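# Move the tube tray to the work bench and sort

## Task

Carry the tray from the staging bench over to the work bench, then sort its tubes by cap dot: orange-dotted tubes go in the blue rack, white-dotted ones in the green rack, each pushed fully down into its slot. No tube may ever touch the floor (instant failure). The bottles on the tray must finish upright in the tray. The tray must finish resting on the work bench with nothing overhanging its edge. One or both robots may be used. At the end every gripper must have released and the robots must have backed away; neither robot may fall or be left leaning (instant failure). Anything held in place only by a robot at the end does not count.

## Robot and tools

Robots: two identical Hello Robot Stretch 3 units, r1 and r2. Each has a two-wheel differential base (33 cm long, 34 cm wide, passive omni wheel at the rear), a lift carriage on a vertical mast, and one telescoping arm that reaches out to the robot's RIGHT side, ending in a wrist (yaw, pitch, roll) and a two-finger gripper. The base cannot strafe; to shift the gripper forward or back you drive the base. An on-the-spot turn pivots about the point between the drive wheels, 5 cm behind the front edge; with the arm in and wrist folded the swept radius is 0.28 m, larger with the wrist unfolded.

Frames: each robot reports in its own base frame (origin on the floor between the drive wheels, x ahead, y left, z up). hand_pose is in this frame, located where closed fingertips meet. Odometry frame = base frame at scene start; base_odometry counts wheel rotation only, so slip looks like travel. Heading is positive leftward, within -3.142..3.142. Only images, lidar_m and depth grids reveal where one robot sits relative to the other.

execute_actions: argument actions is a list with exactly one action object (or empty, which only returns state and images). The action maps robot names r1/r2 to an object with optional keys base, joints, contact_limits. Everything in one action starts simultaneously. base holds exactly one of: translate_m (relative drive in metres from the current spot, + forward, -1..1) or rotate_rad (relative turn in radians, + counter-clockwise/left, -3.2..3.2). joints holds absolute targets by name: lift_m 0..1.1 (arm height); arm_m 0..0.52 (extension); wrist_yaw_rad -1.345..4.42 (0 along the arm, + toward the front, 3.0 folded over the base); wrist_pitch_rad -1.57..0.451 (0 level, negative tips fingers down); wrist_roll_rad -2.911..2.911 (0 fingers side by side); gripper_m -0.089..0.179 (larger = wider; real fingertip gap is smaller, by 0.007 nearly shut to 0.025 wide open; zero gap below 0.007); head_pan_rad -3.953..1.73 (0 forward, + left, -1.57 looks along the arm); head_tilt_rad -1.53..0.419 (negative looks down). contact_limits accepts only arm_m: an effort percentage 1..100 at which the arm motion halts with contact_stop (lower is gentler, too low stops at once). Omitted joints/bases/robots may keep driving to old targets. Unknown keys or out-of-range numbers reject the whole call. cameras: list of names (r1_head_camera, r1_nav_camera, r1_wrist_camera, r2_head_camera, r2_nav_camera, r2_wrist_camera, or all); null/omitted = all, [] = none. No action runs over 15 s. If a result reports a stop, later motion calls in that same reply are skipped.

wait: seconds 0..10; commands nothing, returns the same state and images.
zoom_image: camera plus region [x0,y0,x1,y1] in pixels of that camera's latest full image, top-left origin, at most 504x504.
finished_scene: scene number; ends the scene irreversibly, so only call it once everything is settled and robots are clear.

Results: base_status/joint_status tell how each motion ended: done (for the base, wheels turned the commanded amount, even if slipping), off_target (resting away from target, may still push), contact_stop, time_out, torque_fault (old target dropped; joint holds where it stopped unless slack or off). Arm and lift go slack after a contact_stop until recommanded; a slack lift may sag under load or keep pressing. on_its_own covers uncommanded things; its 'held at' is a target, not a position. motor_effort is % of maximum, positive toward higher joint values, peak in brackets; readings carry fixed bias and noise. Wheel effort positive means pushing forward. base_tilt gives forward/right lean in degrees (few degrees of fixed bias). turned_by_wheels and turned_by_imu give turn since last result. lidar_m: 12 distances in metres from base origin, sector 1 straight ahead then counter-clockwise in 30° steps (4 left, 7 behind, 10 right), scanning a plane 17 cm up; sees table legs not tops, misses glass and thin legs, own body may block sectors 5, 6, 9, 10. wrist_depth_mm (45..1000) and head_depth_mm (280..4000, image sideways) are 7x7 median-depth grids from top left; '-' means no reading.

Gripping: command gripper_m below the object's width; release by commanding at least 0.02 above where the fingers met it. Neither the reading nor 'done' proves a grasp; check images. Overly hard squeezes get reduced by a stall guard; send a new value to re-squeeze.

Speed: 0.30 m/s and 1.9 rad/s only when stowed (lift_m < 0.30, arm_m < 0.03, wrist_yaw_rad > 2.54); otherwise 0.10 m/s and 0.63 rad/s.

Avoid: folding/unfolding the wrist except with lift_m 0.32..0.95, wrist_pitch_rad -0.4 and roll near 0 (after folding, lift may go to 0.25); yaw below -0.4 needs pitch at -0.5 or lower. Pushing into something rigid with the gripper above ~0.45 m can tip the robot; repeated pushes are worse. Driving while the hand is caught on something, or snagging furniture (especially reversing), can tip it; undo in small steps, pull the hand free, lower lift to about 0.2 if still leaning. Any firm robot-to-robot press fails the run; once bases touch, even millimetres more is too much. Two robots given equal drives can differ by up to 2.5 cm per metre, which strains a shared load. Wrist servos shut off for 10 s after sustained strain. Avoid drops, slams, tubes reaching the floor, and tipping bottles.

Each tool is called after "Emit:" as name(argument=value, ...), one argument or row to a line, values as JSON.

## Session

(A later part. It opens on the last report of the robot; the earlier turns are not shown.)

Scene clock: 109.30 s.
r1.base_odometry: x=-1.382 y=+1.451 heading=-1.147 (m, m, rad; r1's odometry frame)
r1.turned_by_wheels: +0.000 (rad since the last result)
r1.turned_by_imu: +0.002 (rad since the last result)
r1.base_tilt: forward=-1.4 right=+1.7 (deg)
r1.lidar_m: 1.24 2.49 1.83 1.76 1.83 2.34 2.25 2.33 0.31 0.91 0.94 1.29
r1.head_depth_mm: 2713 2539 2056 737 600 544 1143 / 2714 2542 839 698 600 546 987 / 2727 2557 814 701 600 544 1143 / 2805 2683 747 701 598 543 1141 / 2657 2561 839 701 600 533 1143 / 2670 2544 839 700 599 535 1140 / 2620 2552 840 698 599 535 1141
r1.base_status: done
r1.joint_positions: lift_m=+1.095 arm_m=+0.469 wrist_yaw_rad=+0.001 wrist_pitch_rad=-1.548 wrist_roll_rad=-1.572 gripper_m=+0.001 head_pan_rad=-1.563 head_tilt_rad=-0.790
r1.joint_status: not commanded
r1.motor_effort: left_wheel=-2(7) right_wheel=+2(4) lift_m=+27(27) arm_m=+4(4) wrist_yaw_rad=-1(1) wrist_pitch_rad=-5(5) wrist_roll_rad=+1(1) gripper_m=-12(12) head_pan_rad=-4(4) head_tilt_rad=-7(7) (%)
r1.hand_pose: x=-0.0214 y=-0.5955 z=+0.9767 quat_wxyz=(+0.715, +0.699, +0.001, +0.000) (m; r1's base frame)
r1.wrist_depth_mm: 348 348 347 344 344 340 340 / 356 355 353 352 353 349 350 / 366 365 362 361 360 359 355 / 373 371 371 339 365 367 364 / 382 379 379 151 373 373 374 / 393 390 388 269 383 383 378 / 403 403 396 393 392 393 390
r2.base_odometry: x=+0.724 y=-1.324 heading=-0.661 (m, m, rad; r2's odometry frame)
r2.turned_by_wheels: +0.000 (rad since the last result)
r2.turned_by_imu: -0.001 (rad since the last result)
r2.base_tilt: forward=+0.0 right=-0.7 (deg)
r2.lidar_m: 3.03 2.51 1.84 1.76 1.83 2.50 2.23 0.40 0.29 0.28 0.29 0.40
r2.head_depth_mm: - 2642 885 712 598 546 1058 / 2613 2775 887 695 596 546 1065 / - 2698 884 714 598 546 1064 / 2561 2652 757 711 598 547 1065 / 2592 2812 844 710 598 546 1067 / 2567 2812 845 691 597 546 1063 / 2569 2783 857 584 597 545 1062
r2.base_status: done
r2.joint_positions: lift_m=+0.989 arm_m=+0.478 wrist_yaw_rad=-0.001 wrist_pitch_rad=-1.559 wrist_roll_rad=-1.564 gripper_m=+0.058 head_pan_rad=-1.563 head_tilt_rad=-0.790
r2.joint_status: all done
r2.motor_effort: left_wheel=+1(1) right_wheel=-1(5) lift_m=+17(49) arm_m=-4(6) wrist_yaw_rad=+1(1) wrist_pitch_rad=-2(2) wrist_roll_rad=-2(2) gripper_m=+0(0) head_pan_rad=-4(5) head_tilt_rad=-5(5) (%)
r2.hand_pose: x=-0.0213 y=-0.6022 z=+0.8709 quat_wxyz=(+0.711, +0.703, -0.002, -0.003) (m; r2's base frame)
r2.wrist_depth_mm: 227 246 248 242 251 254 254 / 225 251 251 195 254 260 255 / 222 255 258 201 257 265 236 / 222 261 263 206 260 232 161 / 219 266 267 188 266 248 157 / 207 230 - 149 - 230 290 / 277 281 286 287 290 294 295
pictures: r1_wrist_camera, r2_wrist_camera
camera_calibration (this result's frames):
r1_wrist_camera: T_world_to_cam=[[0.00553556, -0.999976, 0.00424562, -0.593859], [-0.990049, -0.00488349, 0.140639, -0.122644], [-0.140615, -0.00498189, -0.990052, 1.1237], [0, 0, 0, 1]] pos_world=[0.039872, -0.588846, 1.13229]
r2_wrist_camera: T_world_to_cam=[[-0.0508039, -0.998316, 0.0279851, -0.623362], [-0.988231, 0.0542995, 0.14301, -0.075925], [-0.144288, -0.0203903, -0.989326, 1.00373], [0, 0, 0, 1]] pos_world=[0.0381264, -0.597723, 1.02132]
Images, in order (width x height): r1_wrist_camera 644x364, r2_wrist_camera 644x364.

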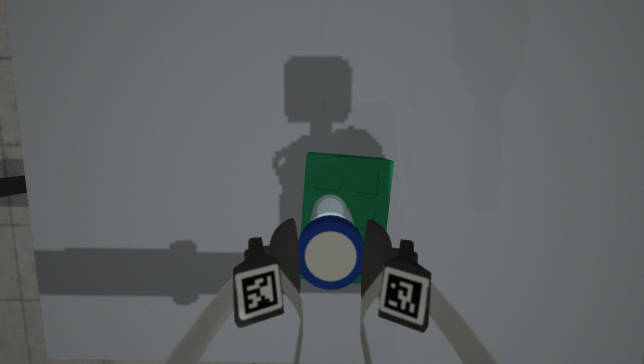

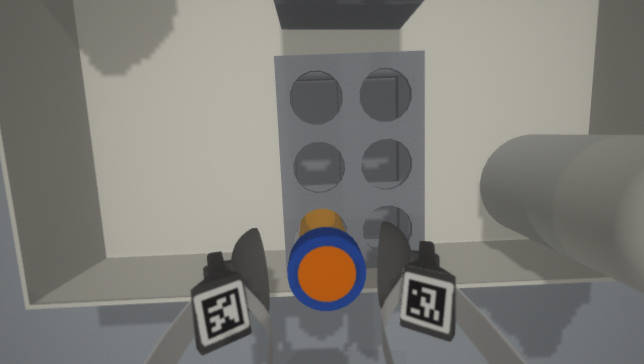

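Emit:
execute_actions(
  actions=[
    {"r1":{"base":{"translate_m":0.016}},"r2":{"joints":{"arm_m":0.480,"gripper_m":0}}},
  ],
  cameras=[],
)

Emit:
execute_actions(
  actions=[
    {"r1":{"joints":{"lift_m":1.065,"arm_m":0.467}},"r2":{"joints":{"lift_m":1.085}}},
  ],
  cameras=["r2_wrist_camera"],
)

Emit:
execute_actions(
  actions=[
    {"r2":{"base":{"translate_m":-0.185}}},
  ],
  cameras=["r2_wrist_camera","r1_wrist_camera","r1_head_camera"],
)

Emit:
zoom_image(
  camera="r1_wrist_camera",
  region=[270,150,430,270],
)

Scene clock: 110.87 s.
r1.base_odometry: x=-1.376 y=+1.436 heading=-1.147 (m, m, rad; r1's odometry frame)
r1.turned_by_wheels: +0.000 (rad since the last result)
r1.turned_by_imu: +0.000 (rad since the last result)
r1.base_tilt: forward=-1.3 right=+1.6 (deg)
r1.lidar_m: 1.22 2.49 1.83 1.76 1.84 2.36 2.26 2.36 0.32 0.91 0.94 1.29
r1.head_depth_mm: 2718 2572 2059 701 599 544 1132 / 2711 2553 839 700 601 544 1076 / 2669 2586 794 698 599 546 1146 / 2730 2670 766 697 599 544 1140 / 2737 2570 840 700 598 534 1142 / 2673 2536 838 701 601 534 1151 / 2685 2576 840 701 599 535 1145
r1.base_status: done
r1.joint_positions: lift_m=+1.095 arm_m=+0.469 wrist_yaw_rad=+0.001 wrist_pitch_rad=-1.548 wrist_roll_rad=-1.572 gripper_m=+0.001 head_pan_rad=-1.563 head_tilt_rad=-0.790
r1.joint_status: not commanded
r1.motor_effort: left_wheel=-2(3) right_wheel=+2(7) lift_m=+27(27) arm_m=+4(4) wrist_yaw_rad=-1(1) wrist_pitch_rad=-5(5) wrist_roll_rad=+1(1) gripper_m=-12(11) head_pan_rad=-3(3) head_tilt_rad=-7(7) (%)
r1.hand_pose: x=-0.0214 y=-0.5955 z=+0.9767 quat_wxyz=(+0.715, +0.699, +0.001, +0.000) (m; r1's base frame)
r1.wrist_depth_mm: 351 347 344 344 343 342 344 / 359 352 354 353 352 350 347 / 364 365 363 360 359 357 357 / 374 370 371 363 365 366 365 / 380 381 375 151 373 374 373 / 392 389 385 236 381 379 379 / 399 398 395 394 391 391 391
r2.base_odometry: x=+0.724 y=-1.324 heading=-0.661 (m, m, rad; r2's odometry frame)
r2.turned_by_wheels: +0.000 (rad since the last result)
r2.turned_by_imu: +0.000 (rad since the last result)
r2.base_tilt: forward=+0.0 right=-0.7 (deg)
r2.lidar_m: 3.04 2.51 1.84 1.76 1.83 2.49 2.24 0.40 0.29 0.28 0.29 0.39
r2.head_depth_mm: - 2591 886 715 598 547 1061 / 2609 2770 885 694 598 547 1068 / - 2735 886 714 598 546 1065 / 2581 2630 765 709 596 545 1062 / 2605 2778 847 712 597 546 1062 / 2544 2802 844 692 598 545 1063 / 2591 2768 857 583 596 545 1070
r2.base_status: not commanded
r2.joint_positions: lift_m=+0.989 arm_m=+0.480 wrist_yaw_rad=-0.001 wrist_pitch_rad=-1.559 wrist_roll_rad=-1.564 gripper_m=+0.001 head_pan_rad=-1.563 head_tilt_rad=-0.790
r2.joint_status: all done
r2.motor_effort: left_wheel=+1(1) right_wheel=-2(2) lift_m=+17(17) arm_m=+2(2) wrist_yaw_rad=+1(1) wrist_pitch_rad=-2(2) wrist_roll_rad=-2(2) gripper_m=-18(100) head_pan_rad=-3(5) head_tilt_rad=-6(6) (%)
r2.hand_pose: x=-0.0213 y=-0.6035 z=+0.8709 quat_wxyz=(+0.711, +0.703, -0.002, -0.003) (m; r2's base frame)
r2.wrist_depth_mm: 229 246 248 242 252 254 253 / 227 252 252 197 254 258 253 / 224 257 258 200 258 265 236 / 223 260 263 206 259 229 160 / 220 264 267 188 267 248 156 / 209 232 227 146 229 228 286 / 281 280 285 286 291 294 295
pictures: none
No camera images: the call's "cameras" was empty. Leave "cameras" out to get every camera's image.

Scene clock: 112.57 s.
r1.base_odometry: x=-1.376 y=+1.436 heading=-1.147 (m, m, rad; r1's odometry frame)
r1.turned_by_wheels: +0.000 (rad since the last result)
r1.turned_by_imu: +0.000 (rad since the last result)
r1.base_tilt: forward=-1.4 right=+1.6 (deg)
r1.lidar_m: 1.22 2.49 1.83 1.76 1.83 2.36 2.27 2.36 0.32 0.91 0.94 1.29
r1.head_depth_mm: 2728 2586 2041 703 600 544 1126 / 2743 2579 845 700 601 545 1085 / 2741 2553 795 701 599 544 1151 / 2781 2547 766 700 600 542 1142 / 2812 2566 841 700 598 535 1141 / 2711 2573 840 700 597 534 1141 / 2670 2545 841 700 602 533 1146
r1.base_status: not commanded
r1.joint_positions: lift_m=+1.065 arm_m=+0.467 wrist_yaw_rad=+0.001 wrist_pitch_rad=-1.548 wrist_roll_rad=-1.572 gripper_m=+0.001 head_pan_rad=-1.563 head_tilt_rad=-0.790
r1.joint_status: all done
r1.motor_effort: left_wheel=-2(2) right_wheel=+2(2) lift_m=+18(25) arm_m=-2(4) wrist_yaw_rad=+0(1) wrist_pitch_rad=-5(5) wrist_roll_rad=+1(1) gripper_m=-12(12) head_pan_rad=-4(4) head_tilt_rad=-6(6) (%)
r1.hand_pose: x=-0.0214 y=-0.5942 z=+0.9472 quat_wxyz=(+0.715, +0.699, +0.001, +0.000) (m; r1's base frame)
r1.wrist_depth_mm: 320 319 318 317 316 313 315 / 326 328 326 325 322 319 320 / 334 334 332 331 329 329 326 / 344 341 340 334 337 336 334 / 351 349 348 150 341 343 341 / 359 357 356 221 350 349 347 / 369 366 363 365 359 359 356
r2.base_odometry: x=+0.724 y=-1.324 heading=-0.661 (m, m, rad; r2's odometry frame)
r2.turned_by_wheels: +0.000 (rad since the last result)
r2.turned_by_imu: +0.000 (rad since the last result)
r2.base_tilt: forward=+0.0 right=-0.7 (deg)
r2.lidar_m: 3.03 2.50 1.84 1.77 1.83 2.49 2.23 0.40 0.29 0.28 0.29 0.40
r2.head_depth_mm: 2588 2832 888 713 597 545 1060 / 2562 2770 888 693 597 546 1066 / 2661 2791 887 714 598 546 1071 / 2653 2826 753 710 596 547 1067 / 2577 2797 845 710 598 545 1066 / 2550 2771 845 691 597 546 1065 / 2580 2778 856 582 597 545 1062
r2.base_status: not commanded
r2.joint_positions: lift_m=+1.084 arm_m=+0.480 wrist_yaw_rad=-0.001 wrist_pitch_rad=-1.559 wrist_roll_rad=-1.564 gripper_m=+0.001 head_pan_rad=-1.563 head_tilt_rad=-0.790
r2.joint_status: all done
r2.motor_effort: left_wheel=+0(1) right_wheel=-2(2) lift_m=+53(55) arm_m=+2(2) wrist_yaw_rad=+1(1) wrist_pitch_rad=-2(3) wrist_roll_rad=-2(2) gripper_m=-17(18) head_pan_rad=-4(3) head_tilt_rad=-6(5) (%)
r2.hand_pose: x=-0.0213 y=-0.6035 z=+0.9665 quat_wxyz=(+0.711, +0.703, -0.002, -0.003) (m; r2's base frame)
r2.wrist_depth_mm: 338 333 339 311 345 346 353 / 344 332 346 346 351 351 359 / 350 346 351 346 358 331 363 / 358 348 361 305 366 235 209 / 366 365 364 187 337 326 384 / 373 380 375 146 385 393 394 / 384 386 393 348 399 401 406
pictures: r2_wrist_camera
camera_calibration (this result's frames):
r2_wrist_camera: T_world_to_cam=[[-0.0508039, -0.998317, 0.0279715, -0.627319], [-0.988231, 0.0542976, 0.14301, -0.089537], [-0.144288, -0.0203768, -0.989326, 1.09836], [0, 0, 0, 1]] pos_world=[0.0381264, -0.59902, 1.11698]
Images, in order (width x height): r2_wrist_camera 644x364.

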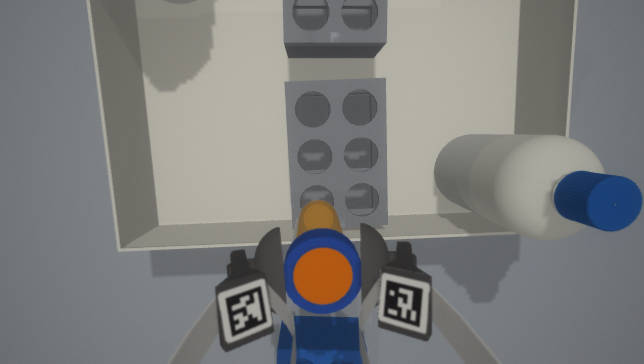

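Scene clock: 115.83 s.
r1.base_odometry: x=-1.376 y=+1.436 heading=-1.147 (m, m, rad; r1's odometry frame)
r1.turned_by_wheels: +0.000 (rad since the last result)
r1.turned_by_imu: +0.000 (rad since the last result)
r1.base_tilt: forward=-1.4 right=+1.7 (deg)
r1.lidar_m: 1.22 2.49 1.83 1.76 1.83 2.35 2.27 2.36 0.32 0.91 0.94 1.29
r1.head_depth_mm: 2761 2569 2084 702 601 545 1132 / 2699 2558 842 702 600 546 1080 / 2761 2548 795 700 600 546 1140 / 2789 2553 765 701 600 543 1150 / 2773 2565 841 700 601 534 1147 / 2660 2564 840 698 598 534 1139 / 2653 2549 841 697 599 533 1137
r1.base_status: not commanded
r1.joint_positions: lift_m=+1.065 arm_m=+0.467 wrist_yaw_rad=+0.001 wrist_pitch_rad=-1.548 wrist_roll_rad=-1.572 gripper_m=+0.001 head_pan_rad=-1.563 head_tilt_rad=-0.790
r1.joint_status: not commanded
r1.motor_effort: left_wheel=-2(2) right_wheel=+2(2) lift_m=+18(18) arm_m=-3(3) wrist_yaw_rad=-1(1) wrist_pitch_rad=-5(5) wrist_roll_rad=+1(1) gripper_m=-11(12) head_pan_rad=-4(4) head_tilt_rad=-6(6) (%)
r1.hand_pose: x=-0.0214 y=-0.5942 z=+0.9472 quat_wxyz=(+0.715, +0.699, +0.001, +0.000) (m; r1's base frame)
r1.wrist_depth_mm: 324 320 318 319 314 316 314 / 325 325 326 324 323 321 320 / 334 334 332 329 330 328 325 / 341 341 341 336 338 335 335 / 350 346 349 150 345 342 340 / 360 357 356 221 349 351 348 / 372 365 368 364 364 359 356
r2.base_odometry: x=+0.578 y=-1.211 heading=-0.661 (m, m, rad; r2's odometry frame)
r2.turned_by_wheels: +0.000 (rad since the last result)
r2.turned_by_imu: +0.000 (rad since the last result)
r2.base_tilt: forward=+0.2 right=-0.9 (deg)
r2.lidar_m: 1.08 2.51 1.83 1.76 1.83 2.49 2.05 0.38 0.29 0.28 0.29 0.40
r2.head_depth_mm: 2600 2814 919 713 596 547 1085 / 2591 2791 888 714 597 547 1048 / 2664 2799 883 714 600 546 1066 / 2638 2833 856 693 598 547 1062 / 2592 2791 857 713 597 545 1065 / 2601 2784 769 691 597 545 1065 / 2570 2796 846 707 597 545 1066
r2.base_status: done
r2.joint_positions: lift_m=+1.084 arm_m=+0.480 wrist_yaw_rad=-0.001 wrist_pitch_rad=-1.559 wrist_roll_rad=-1.564 gripper_m=+0.001 head_pan_rad=-1.563 head_tilt_rad=-0.790
r2.joint_status: not commanded
r2.motor_effort: left_wheel=+1(1) right_wheel=-1(6) lift_m=+53(53) arm_m=+2(2) wrist_yaw_rad=+1(1) wrist_pitch_rad=-2(3) wrist_roll_rad=-2(2) gripper_m=-18(18) head_pan_rad=-4(4) head_tilt_rad=-5(6) (%)
r2.hand_pose: x=-0.0213 y=-0.6035 z=+0.9665 quat_wxyz=(+0.711, +0.703, -0.002, -0.003) (m; r2's base frame)
r2.wrist_depth_mm: 336 335 316 298 332 321 357 / 344 345 350 351 354 360 362 / 351 351 354 358 362 366 372 / 355 361 360 307 370 374 376 / 364 367 371 186 377 380 383 / 377 379 378 146 389 387 397 / 381 386 389 389 393 398 405
pictures: r1_head_camera (sideways: a quarter turn clockwise sets it upright), r1_wrist_camera, r2_wrist_camera
camera_calibration (this result's frames):
r1_head_camera: T_world_to_cam=[[0.0542248, 0.729357, -0.681981, 0.903863], [0.997885, -0.0641099, 0.0107791, -0.0184129], [-0.0358599, -0.681122, -0.731291, 0.912933], [0, 0, 0, 1]] pos_world=[0.00209979, -0.0386006, 1.28424]
r1_wrist_camera: T_world_to_cam=[[0.0055356, -0.999976, 0.004243, -0.592477], [-0.990049, -0.0048839, 0.140639, -0.118496], [-0.140615, -0.0049793, -0.990052, 1.09454], [0, 0, 0, 1]] pos_world=[0.039872, -0.587591, 1.10283]
r2_wrist_camera: T_world_to_cam=[[-0.0508039, -0.998317, 0.0279715, -0.627319], [-0.988231, 0.0542976, 0.14301, -0.089537], [-0.144288, -0.0203768, -0.989326, 1.09836], [0, 0, 0, 1]] pos_world=[0.0381264, -0.59902, 1.11698]
Images, in order (width x height): r1_head_camera 896x504, r1_wrist_camera 644x364, r2_wrist_camera 644x364.

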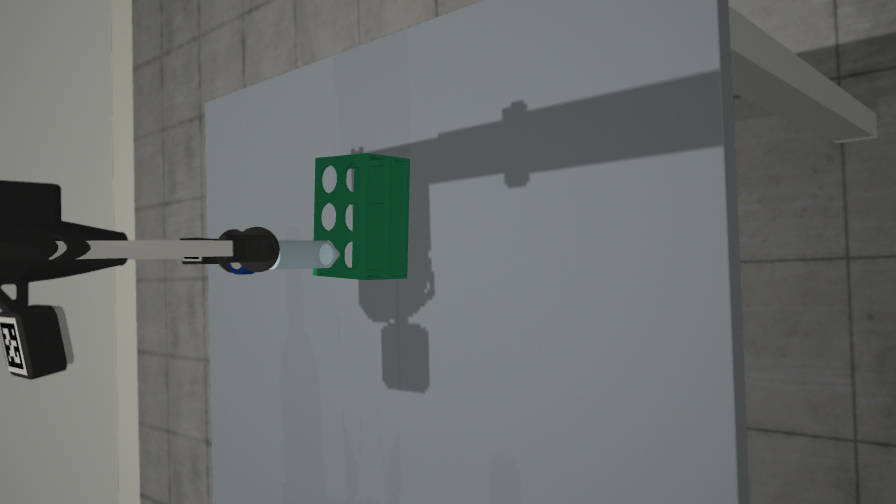

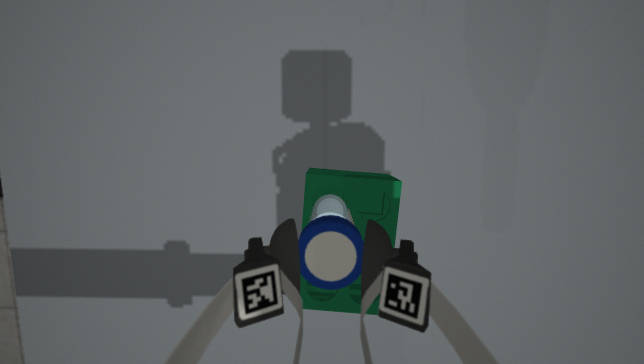

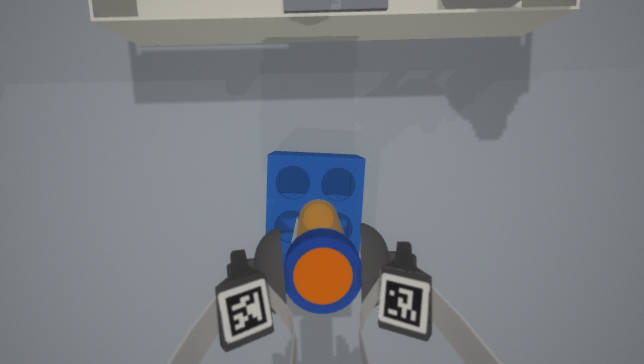

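Region (270, 150, 430, 270) of r1_wrist_camera's 644x364 image, scaled by 3.150; it fills the top 378 rows of this view, and the rest is white.

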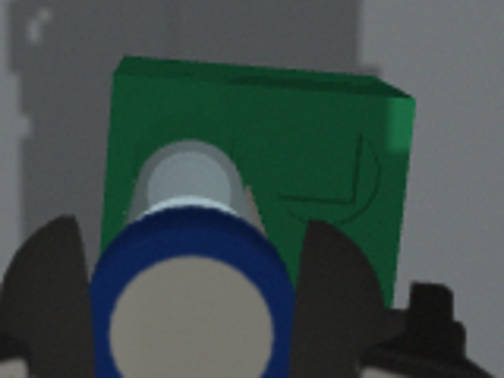

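Emit:
execute_actions(
  actions=[
    {"r1":{"joints":{"lift_m":0.995}},"r2":{"base":{"translate_m":0.015},"joints":{"arm_m":0.4985,"lift_m":1.052}}},
  ],
  cameras=["r2_wrist_camera","r1_wrist_camera","r2_head_camera"],
)

Scene clock: 117.53 s.
r1.base_odometry: x=-1.376 y=+1.436 heading=-1.147 (m, m, rad; r1's odometry frame)
r1.turned_by_wheels: +0.000 (rad since the last result)
r1.turned_by_imu: +0.000 (rad since the last result)
r1.base_tilt: forward=-1.4 right=+1.7 (deg)
r1.lidar_m: 1.22 2.49 1.83 1.76 1.83 2.36 2.27 2.36 0.32 0.91 0.94 1.29
r1.head_depth_mm: - 2567 2062 702 601 544 1132 / 2715 2578 843 700 599 544 1075 / 2761 2581 794 698 600 544 1146 / - 1016 786 698 599 545 1144 / 2653 1013 841 699 599 534 1142 / 2722 2532 841 699 598 536 1148 / 2666 2573 839 701 598 534 1137
r1.base_status: not commanded
r1.joint_positions: lift_m=+0.995 arm_m=+0.467 wrist_yaw_rad=+0.001 wrist_pitch_rad=-1.548 wrist_roll_rad=-1.572 gripper_m=+0.001 head_pan_rad=-1.563 head_tilt_rad=-0.790
r1.joint_status: all done
r1.motor_effort: left_wheel=-2(2) right_wheel=+2(2) lift_m=+18(19) arm_m=-3(3) wrist_yaw_rad=-1(1) wrist_pitch_rad=-5(5) wrist_roll_rad=+1(1) gripper_m=-12(11) head_pan_rad=-4(4) head_tilt_rad=-7(6) (%)
r1.hand_pose: x=-0.0214 y=-0.5942 z=+0.8772 quat_wxyz=(+0.715, +0.699, +0.001, +0.000) (m; r1's base frame)
r1.wrist_depth_mm: 254 254 253 252 251 251 248 / 260 258 257 257 256 253 254 / 265 264 263 262 262 258 259 / 270 270 270 266 267 266 264 / 277 277 273 151 270 271 272 / 283 282 281 185 278 279 278 / 291 291 290 225 268 284 283
r2.base_odometry: x=+0.590 y=-1.220 heading=-0.661 (m, m, rad; r2's odometry frame)
r2.turned_by_wheels: +0.000 (rad since the last result)
r2.turned_by_imu: +0.000 (rad since the last result)
r2.base_tilt: forward=+0.0 right=-0.8 (deg)
r2.lidar_m: 1.08 2.51 1.83 1.76 1.83 2.49 2.07 0.39 0.29 0.28 0.29 0.40
r2.head_depth_mm: 2593 2758 888 714 596 548 1065 / 2574 2810 884 716 597 547 1045 / 2550 2831 884 694 597 546 1065 / 2502 2799 855 694 598 547 1066 / 2534 2797 828 694 596 547 1068 / 2586 2809 775 710 598 546 1065 / 2586 2774 846 708 598 546 1066
r2.base_status: done
r2.joint_positions: lift_m=+1.053 arm_m=+0.498 wrist_yaw_rad=-0.001 wrist_pitch_rad=-1.559 wrist_roll_rad=-1.564 gripper_m=+0.001 head_pan_rad=-1.563 head_tilt_rad=-0.790
r2.joint_status: all done
r2.motor_effort: left_wheel=+0(3) right_wheel=-1(4) lift_m=+18(49) arm_m=+2(1) wrist_yaw_rad=+1(0) wrist_pitch_rad=-2(2) wrist_roll_rad=-2(2) gripper_m=-18(18) head_pan_rad=-4(4) head_tilt_rad=-6(6) (%)
r2.hand_pose: x=-0.0213 y=-0.6220 z=+0.9349 quat_wxyz=(+0.711, +0.703, -0.002, -0.003) (m; r2's base frame)
r2.wrist_depth_mm: 281 286 266 252 309 269 323 / 310 314 315 320 324 325 330 / 318 324 326 325 329 333 335 / 326 327 328 331 332 339 343 / 331 336 339 186 344 347 352 / 339 346 345 145 354 355 362 / 348 348 353 356 362 366 369
pictures: r1_wrist_camera, r2_head_camera (sideways: a quarter turn clockwise sets it upright), r2_wrist_camera
camera_calibration (this result's frames):
r1_wrist_camera: T_world_to_cam=[[0.00553626, -0.999976, 0.004243, -0.592179], [-0.990049, -0.00488455, 0.140639, -0.108651], [-0.140615, -0.00497939, -0.990052, 1.02523], [0, 0, 0, 1]] pos_world=[0.039872, -0.58759, 1.03283]
r2_head_camera: T_world_to_cam=[[0.0143651, 0.752141, -0.658845, 0.881575], [0.999872, -0.0154186, 0.00419871, -0.0153524], [-0.00700042, -0.658821, -0.752267, 0.935848], [0, 0, 0, 1]] pos_world=[0.0092379, -0.0467488, 1.28489]
r2_wrist_camera: T_world_to_cam=[[-0.050804, -0.998317, 0.0279709, -0.6449], [-0.988231, 0.0542976, 0.14301, -0.0840018], [-0.144288, -0.0203762, -0.989326, 1.06663], [0, 0, 0, 1]] pos_world=[0.0381264, -0.617519, 1.0853]
Images, in order (width x height): r1_wrist_camera 644x364, r2_head_camera 896x504, r2_wrist_camera 644x364.

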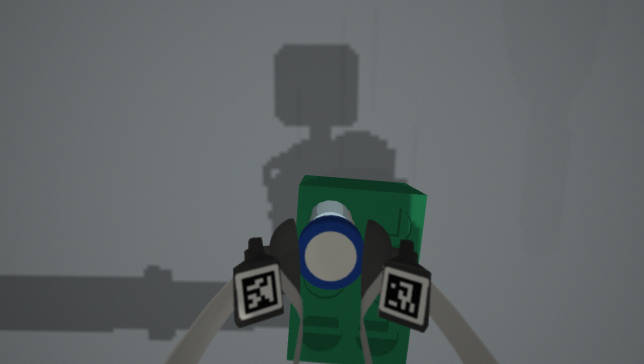

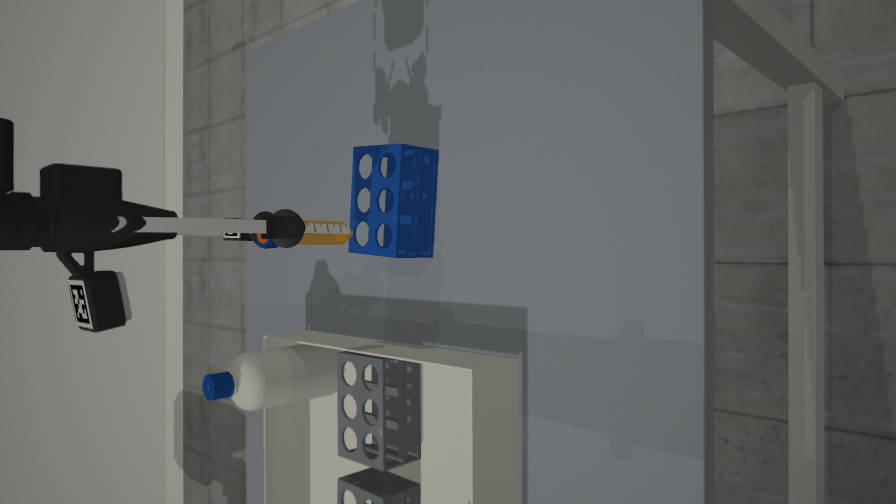

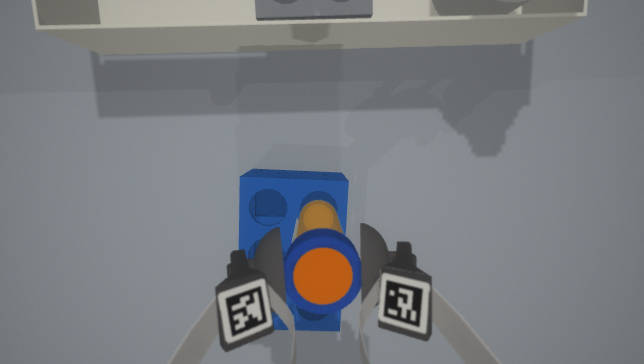

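Emit:
execute_actions(
  actions=[
    {"r2":{"joints":{"lift_m":0.985}}},
  ],
  cameras=["r2_wrist_camera"],
)

Emit:
execute_actions(
  actions=[
    {"r1":{"joints":{"gripper_m":0.065}},"r2":{"joints":{"gripper_m":0.065}}},
  ],
  cameras=[],
)

Emit:
execute_actions(
  actions=[
    {"r1":{"joints":{"lift_m":1.05}},"r2":{"joints":{"lift_m":1.04}}},
  ],
  cameras=[],
)

Emit:
execute_actions(
  actions=[
    {"r1":{"base":{"translate_m":-0.4},"joints":{"arm_m":0.01,"head_pan_rad":-0.8,"head_tilt_rad":-0.5}},"r2":{"base":{"translate_m":-0.4},"joints":{"arm_m":0.01,"head_pan_rad":-0.8,"head_tilt_rad":-0.5}}},
  ],
  cameras=["r1_head_camera","r2_head_camera"],
)

Scene clock: 119.57 s.
r1.base_odometry: x=-1.376 y=+1.436 heading=-1.147 (m, m, rad; r1's odometry frame)
r1.turned_by_wheels: +0.000 (rad since the last result)
r1.turned_by_imu: +0.000 (rad since the last result)
r1.base_tilt: forward=-1.5 right=+1.6 (deg)
r1.lidar_m: 1.22 2.50 1.83 1.76 1.84 2.36 2.27 2.36 0.32 0.91 0.94 1.30
r1.head_depth_mm: - 2567 2057 698 600 545 1122 / 2752 2554 838 700 600 544 1076 / 2754 2545 795 702 601 544 1147 / - 1010 786 702 600 543 1142 / 2658 1015 840 699 600 534 1143 / 2683 2520 840 699 599 532 1150 / 2658 2584 838 700 599 536 1138
r1.base_status: not commanded
r1.joint_positions: lift_m=+0.995 arm_m=+0.467 wrist_yaw_rad=+0.001 wrist_pitch_rad=-1.548 wrist_roll_rad=-1.572 gripper_m=+0.001 head_pan_rad=-1.563 head_tilt_rad=-0.790
r1.joint_status: not commanded
r1.motor_effort: left_wheel=-2(2) right_wheel=+2(2) lift_m=+18(18) arm_m=-3(3) wrist_yaw_rad=-1(1) wrist_pitch_rad=-5(5) wrist_roll_rad=+1(1) gripper_m=-11(11) head_pan_rad=-3(5) head_tilt_rad=-6(6) (%)
r1.hand_pose: x=-0.0214 y=-0.5942 z=+0.8772 quat_wxyz=(+0.715, +0.699, +0.001, +0.000) (m; r1's base frame)
r1.wrist_depth_mm: 254 253 253 251 251 250 247 / 259 260 258 256 256 255 254 / 266 264 264 261 261 259 260 / 273 272 270 265 265 266 265 / 278 277 275 150 271 271 270 / 283 283 281 184 277 279 277 / 289 289 289 225 268 283 282
r2.base_odometry: x=+0.590 y=-1.220 heading=-0.661 (m, m, rad; r2's odometry frame)
r2.turned_by_wheels: +0.000 (rad since the last result)
r2.turned_by_imu: -0.001 (rad since the last result)
r2.base_tilt: forward=+0.0 right=-0.9 (deg)
r2.lidar_m: 1.07 2.51 1.83 1.76 1.83 2.50 2.06 0.38 0.29 0.28 0.29 0.40
r2.head_depth_mm: - 2717 888 714 598 547 1063 / 2687 2809 889 712 598 546 1046 / - 2729 887 695 598 546 1065 / 2581 2712 871 693 597 545 1067 / 2593 2776 829 694 597 546 1067 / 2571 2773 772 709 597 547 1064 / 2594 2792 845 710 597 546 1068
r2.base_status: not commanded
r2.joint_positions: lift_m=+0.986 arm_m=+0.498 wrist_yaw_rad=-0.001 wrist_pitch_rad=-1.559 wrist_roll_rad=-1.564 gripper_m=+0.001 head_pan_rad=-1.563 head_tilt_rad=-0.790
r2.joint_status: all done
r2.motor_effort: left_wheel=+0(1) right_wheel=-2(2) lift_m=+18(15) arm_m=+1(2) wrist_yaw_rad=+1(1) wrist_pitch_rad=-2(2) wrist_roll_rad=-2(2) gripper_m=-18(18) head_pan_rad=-3(4) head_tilt_rad=-5(6) (%)
r2.hand_pose: x=-0.0213 y=-0.6220 z=+0.8678 quat_wxyz=(+0.711, +0.703, -0.002, -0.003) (m; r2's base frame)
r2.wrist_depth_mm: 229 233 241 246 251 252 253 / 250 248 255 255 258 260 261 / 252 253 256 259 262 264 267 / 260 258 262 262 265 268 274 / 265 267 264 187 272 278 279 / 270 271 275 145 280 281 284 / 275 278 246 219 288 291 291
pictures: r2_wrist_camera
camera_calibration (this result's frames):
r2_wrist_camera: T_world_to_cam=[[-0.0508056, -0.998317, 0.0279709, -0.643029], [-0.988231, 0.0542991, 0.14301, -0.0744183], [-0.144288, -0.020376, -0.989326, 1.00035], [0, 0, 0, 1]] pos_world=[0.0381264, -0.617523, 1.0183]
Images, in order (width x height): r2_wrist_camera 644x364.

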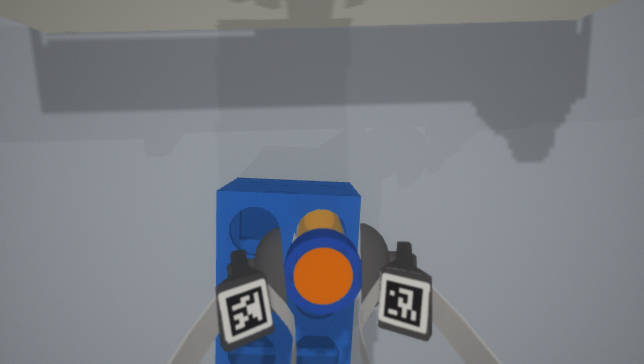

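Scene clock: 120.70 s.
r1.base_odometry: x=-1.376 y=+1.436 heading=-1.147 (m, m, rad; r1's odometry frame)
r1.turned_by_wheels: +0.000 (rad since the last result)
r1.turned_by_imu: +0.000 (rad since the last result)
r1.base_tilt: forward=-1.5 right=+1.7 (deg)
r1.lidar_m: 1.22 2.49 1.83 1.77 1.83 2.35 2.27 2.35 0.32 0.91 0.94 1.29
r1.head_depth_mm: - 2575 2058 700 601 546 1124 / 2745 2568 841 702 600 543 1073 / 2779 2540 794 703 599 544 1145 / - 1014 784 699 600 543 1144 / 2624 1015 835 698 600 533 1147 / 2675 2571 840 698 600 534 1140 / 2663 2538 842 698 600 534 1149
r1.base_status: not commanded
r1.joint_positions: lift_m=+0.995 arm_m=+0.467 wrist_yaw_rad=+0.001 wrist_pitch_rad=-1.548 wrist_roll_rad=-1.572 gripper_m=+0.065 head_pan_rad=-1.563 head_tilt_rad=-0.790
r1.joint_status: all done
r1.motor_effort: left_wheel=-2(2) right_wheel=+2(2) lift_m=+18(18) arm_m=-3(3) wrist_yaw_rad=-1(0) wrist_pitch_rad=-5(5) wrist_roll_rad=+1(1) gripper_m=+0(79) head_pan_rad=-2(4) head_tilt_rad=-6(6) (%)
r1.hand_pose: x=-0.0214 y=-0.5942 z=+0.8772 quat_wxyz=(+0.715, +0.699, +0.001, +0.000) (m; r1's base frame)
r1.wrist_depth_mm: 255 254 252 252 250 249 248 / 259 260 258 257 256 255 255 / 267 264 263 261 262 260 260 / 270 271 270 265 265 264 265 / 277 275 274 157 266 273 270 / 285 283 - 218 260 277 275 / 290 290 289 225 281 284 284
r2.base_odometry: x=+0.590 y=-1.220 heading=-0.661 (m, m, rad; r2's odometry frame)
r2.turned_by_wheels: +0.000 (rad since the last result)
r2.turned_by_imu: +0.000 (rad since the last result)
r2.base_tilt: forward=+0.0 right=-0.7 (deg)
r2.lidar_m: 1.08 2.51 1.83 1.76 1.83 2.50 2.06 0.38 0.29 0.28 0.29 0.40
r2.head_depth_mm: - 2668 889 714 598 545 1069 / 2681 2767 889 715 597 546 1046 / - 2747 887 693 598 546 1065 / 2624 2699 885 694 599 547 1067 / 2614 2724 826 695 597 545 1065 / 2609 2767 776 711 597 546 1064 / 2572 2779 846 708 597 545 1060
r2.base_status: not commanded
r2.joint_positions: lift_m=+0.986 arm_m=+0.498 wrist_yaw_rad=-0.001 wrist_pitch_rad=-1.559 wrist_roll_rad=-1.564 gripper_m=+0.065 head_pan_rad=-1.563 head_tilt_rad=-0.790
r2.joint_status: all done
r2.motor_effort: left_wheel=+0(1) right_wheel=-2(2) lift_m=+18(18) arm_m=+3(2) wrist_yaw_rad=+1(1) wrist_pitch_rad=-3(2) wrist_roll_rad=-2(2) gripper_m=+0(95) head_pan_rad=-5(4) head_tilt_rad=-5(6) (%)
r2.hand_pose: x=-0.0213 y=-0.6220 z=+0.8678 quat_wxyz=(+0.711, +0.703, -0.002, -0.003) (m; r2's base frame)
r2.wrist_depth_mm: 229 235 239 247 251 254 254 / 247 249 251 254 257 258 260 / 254 254 256 260 260 265 268 / 260 259 259 265 270 271 275 / 264 265 262 206 273 277 280 / 270 273 - 149 - 283 285 / 275 277 247 220 287 290 293
pictures: none
No camera images: the call's "cameras" was empty. Leave "cameras" out to get every camera's image.

Scene clock: 122.03 s.
r1.base_odometry: x=-1.376 y=+1.436 heading=-1.147 (m, m, rad; r1's odometry frame)
r1.turned_by_wheels: +0.000 (rad since the last result)
r1.turned_by_imu: +0.000 (rad since the last result)
r1.base_tilt: forward=-1.4 right=+1.7 (deg)
r1.lidar_m: 1.22 2.49 1.83 1.76 1.83 2.35 2.26 2.36 0.32 0.91 0.94 1.30
r1.head_depth_mm: 2708 2606 2055 700 598 544 1118 / 2742 2569 840 701 598 546 1076 / 2708 2546 797 698 601 545 1140 / - 2591 744 702 599 544 1143 / 2774 2582 840 700 600 534 1145 / 2643 2541 835 701 600 535 1141 / 2654 2579 837 699 598 533 1148
r1.base_status: not commanded
r1.joint_positions: lift_m=+1.050 arm_m=+0.467 wrist_yaw_rad=+0.001 wrist_pitch_rad=-1.548 wrist_roll_rad=-1.572 gripper_m=+0.065 head_pan_rad=-1.563 head_tilt_rad=-0.790
r1.joint_status: all done
r1.motor_effort: left_wheel=-2(2) right_wheel=+2(2) lift_m=+27(29) arm_m=-3(3) wrist_yaw_rad=-1(1) wrist_pitch_rad=-5(5) wrist_roll_rad=+1(1) gripper_m=+0(1) head_pan_rad=-3(4) head_tilt_rad=-6(7) (%)
r1.hand_pose: x=-0.0214 y=-0.5942 z=+0.9317 quat_wxyz=(+0.715, +0.699, +0.001, +0.000) (m; r1's base frame)
r1.wrist_depth_mm: 307 304 304 301 303 300 298 / 310 312 308 310 308 309 305 / 319 319 317 317 316 313 313 / 329 325 323 320 319 320 315 / 333 334 330 270 326 329 326 / 342 339 - 307 303 334 333 / 352 348 350 344 345 343 340
r2.base_odometry: x=+0.590 y=-1.220 heading=-0.661 (m, m, rad; r2's odometry frame)
r2.turned_by_wheels: +0.000 (rad since the last result)
r2.turned_by_imu: +0.000 (rad since the last result)
r2.base_tilt: forward=+0.0 right=-0.7 (deg)
r2.lidar_m: 1.07 2.51 1.82 1.76 1.83 2.49 2.07 0.38 0.29 0.28 0.29 0.40
r2.head_depth_mm: 2590 2767 883 714 597 547 1070 / 2575 2797 884 711 600 546 1051 / 2602 2820 885 695 597 546 1062 / 2536 2803 859 693 597 545 1064 / 2527 2787 831 695 597 546 1066 / 2599 2827 777 710 596 546 1069 / 2592 2782 843 711 596 546 1063
r2.base_status: not commanded
r2.joint_positions: lift_m=+1.039 arm_m=+0.498 wrist_yaw_rad=-0.001 wrist_pitch_rad=-1.559 wrist_roll_rad=-1.564 gripper_m=+0.065 head_pan_rad=-1.563 head_tilt_rad=-0.790
r2.joint_status: all done
r2.motor_effort: left_wheel=+0(1) right_wheel=-2(2) lift_m=+53(53) arm_m=+2(2) wrist_yaw_rad=+1(1) wrist_pitch_rad=-2(2) wrist_roll_rad=-2(2) gripper_m=+0(1) head_pan_rad=-5(4) head_tilt_rad=-6(5) (%)
r2.hand_pose: x=-0.0213 y=-0.6220 z=+0.9215 quat_wxyz=(+0.711, +0.703, -0.002, -0.003) (m; r2's base frame)
r2.wrist_depth_mm: 261 290 263 246 280 265 308 / 301 305 305 309 307 312 317 / 308 307 309 315 316 320 321 / 313 314 316 317 327 327 328 / 320 321 324 202 329 333 341 / 325 326 - 302 - 339 344 / 335 335 340 342 343 350 357
pictures: none
No camera images: the call's "cameras" was empty. Leave "cameras" out to get every camera's image.

Scene clock: 127.00 s.
r1.base_odometry: x=-1.540 y=+1.801 heading=-1.147 (m, m, rad; r1's odometry frame)
r1.turned_by_wheels: +0.000 (rad since the last result)
r1.turned_by_imu: +0.001 (rad since the last result)
r1.base_tilt: forward=-1.4 right=+1.6 (deg)
r1.lidar_m: 1.61 2.50 1.83 1.77 1.84 1.94 1.87 1.95 2.67 0.91 0.31 1.29
r1.head_depth_mm: 2744 2955 3089 1003 776 646 1311 / 2921 3144 3271 1002 752 631 543 / 3136 3371 3504 1004 777 631 530 / 3421 3661 3430 1011 777 633 545 / 3659 - 1445 1015 780 633 1205 / 3904 - 1180 1014 780 651 1276 / - - 1374 1017 783 1425 1294
r1.base_status: done
r1.joint_positions: lift_m=+1.050 arm_m=+0.010 wrist_yaw_rad=+0.001 wrist_pitch_rad=-1.548 wrist_roll_rad=-1.572 gripper_m=+0.065 head_pan_rad=-0.807 head_tilt_rad=-0.507
r1.joint_status: all done
r1.motor_effort: left_wheel=-2(7) right_wheel=+2(2) lift_m=+27(27) arm_m=-3(3) wrist_yaw_rad=-1(0) wrist_pitch_rad=-5(5) wrist_roll_rad=+1(1) gripper_m=+0(0) head_pan_rad=+4(39) head_tilt_rad=+4(33) (%)
r1.hand_pose: x=-0.0214 y=-0.1371 z=+0.9317 quat_wxyz=(+0.715, +0.699, +0.001, +0.000) (m; r1's base frame)
r1.wrist_depth_mm: - - - - 453 303 300 / - - - - - - - / - - - - - - - / - - - - - - - / - - - - - - - / - - - - - - - / - - - - - - -
r2.base_odometry: x=+0.274 y=-0.974 heading=-0.661 (m, m, rad; r2's odometry frame)
r2.turned_by_wheels: +0.000 (rad since the last result)
r2.turned_by_imu: +0.000 (rad since the last result)
r2.base_tilt: forward=-0.1 right=-0.8 (deg)
r2.lidar_m: 1.08 2.50 1.83 1.76 1.83 2.50 1.67 1.89 3.14 0.92 0.28 0.40
r2.head_depth_mm: 2632 2880 3132 1041 770 613 533 / 2863 3105 3338 1042 742 613 521 / 3132 3407 3601 949 773 614 508 / 3411 3775 3873 939 776 615 551 / 3761 - 2151 990 773 634 1224 / 3418 3809 1615 910 778 1360 1147 / 3303 3530 1618 1052 803 1446 1231
r2.base_status: done
r2.joint_positions: lift_m=+1.039 arm_m=+0.010 wrist_yaw_rad=-0.001 wrist_pitch_rad=-1.560 wrist_roll_rad=-1.565 gripper_m=+0.065 head_pan_rad=-0.807 head_tilt_rad=-0.507
r2.joint_status: all done
r2.motor_effort: left_wheel=+0(1) right_wheel=-1(5) lift_m=+53(53) arm_m=-5(7) wrist_yaw_rad=+1(0) wrist_pitch_rad=-2(2) wrist_roll_rad=-2(2) gripper_m=+2(1) head_pan_rad=+4(48) head_tilt_rad=+4(30) (%)
r2.hand_pose: x=-0.0213 y=-0.1342 z=+0.9216 quat_wxyz=(+0.711, +0.703, -0.002, -0.003) (m; r2's base frame)
r2.wrist_depth_mm: - - - - 882 308 311 / - - - - 476 312 316 / - - - - - - - / - - - - - - - / - - - - - - - / - - - - - - - / - - - - - - -
pictures: r1_head_camera (sideways: a quarter turn clockwise sets it upright), r2_head_camera (sideways: a quarter turn clockwise sets it upright)
camera_calibration (this result's frames):
r1_head_camera: T_world_to_cam=[[-0.309327, 0.409162, -0.858431, 1.13608], [0.765681, 0.642504, 0.0303367, -0.0424659], [0.563958, -0.6479, -0.512032, 0.624053], [0, 0, 0, 1]] pos_world=[0.0319977, -0.0332335, 1.29607]
r2_head_camera: T_world_to_cam=[[-0.357579, 0.402361, -0.842759, 1.12356], [0.736441, 0.676421, 0.0104763, -0.021921], [0.574275, -0.616896, -0.538189, 0.653835], [0, 0, 0, 1]] pos_world=[0.0424229, -0.0338988, 1.299]
Images, in order (width x height): r1_head_camera 896x504, r2_head_camera 896x504.

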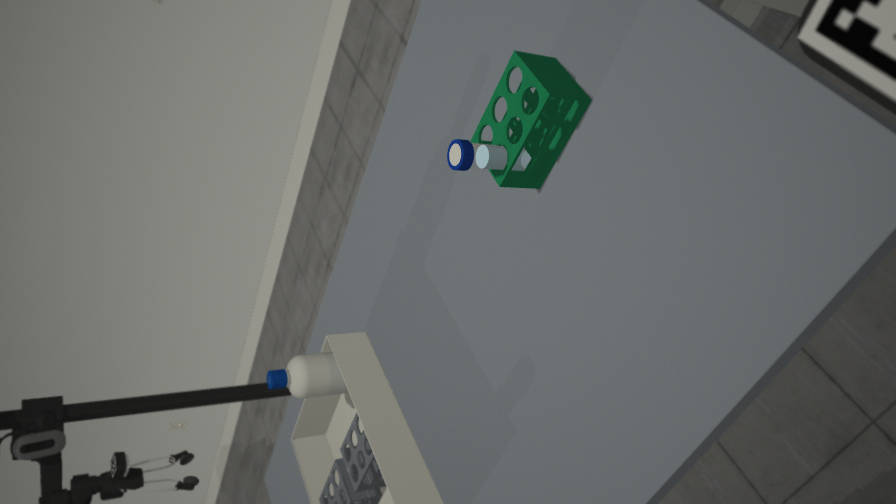

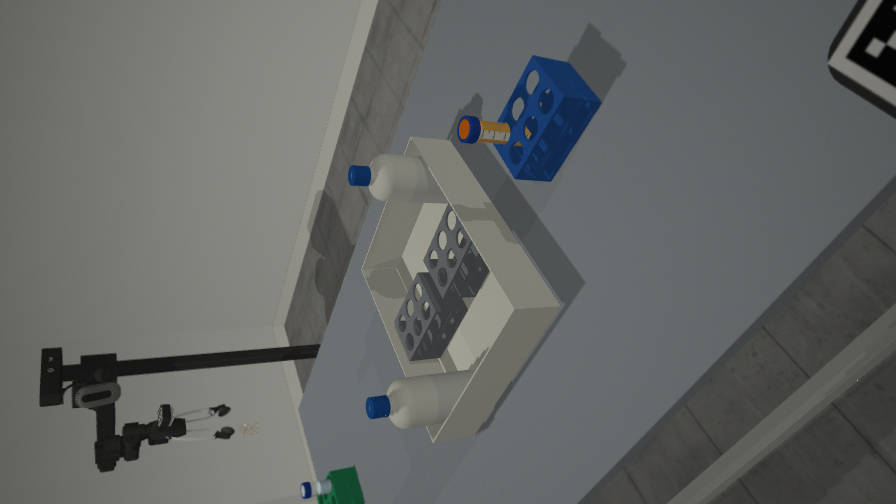

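Emit:
finished_scene(
  scene=2,
)

The scene is finished: the task was done.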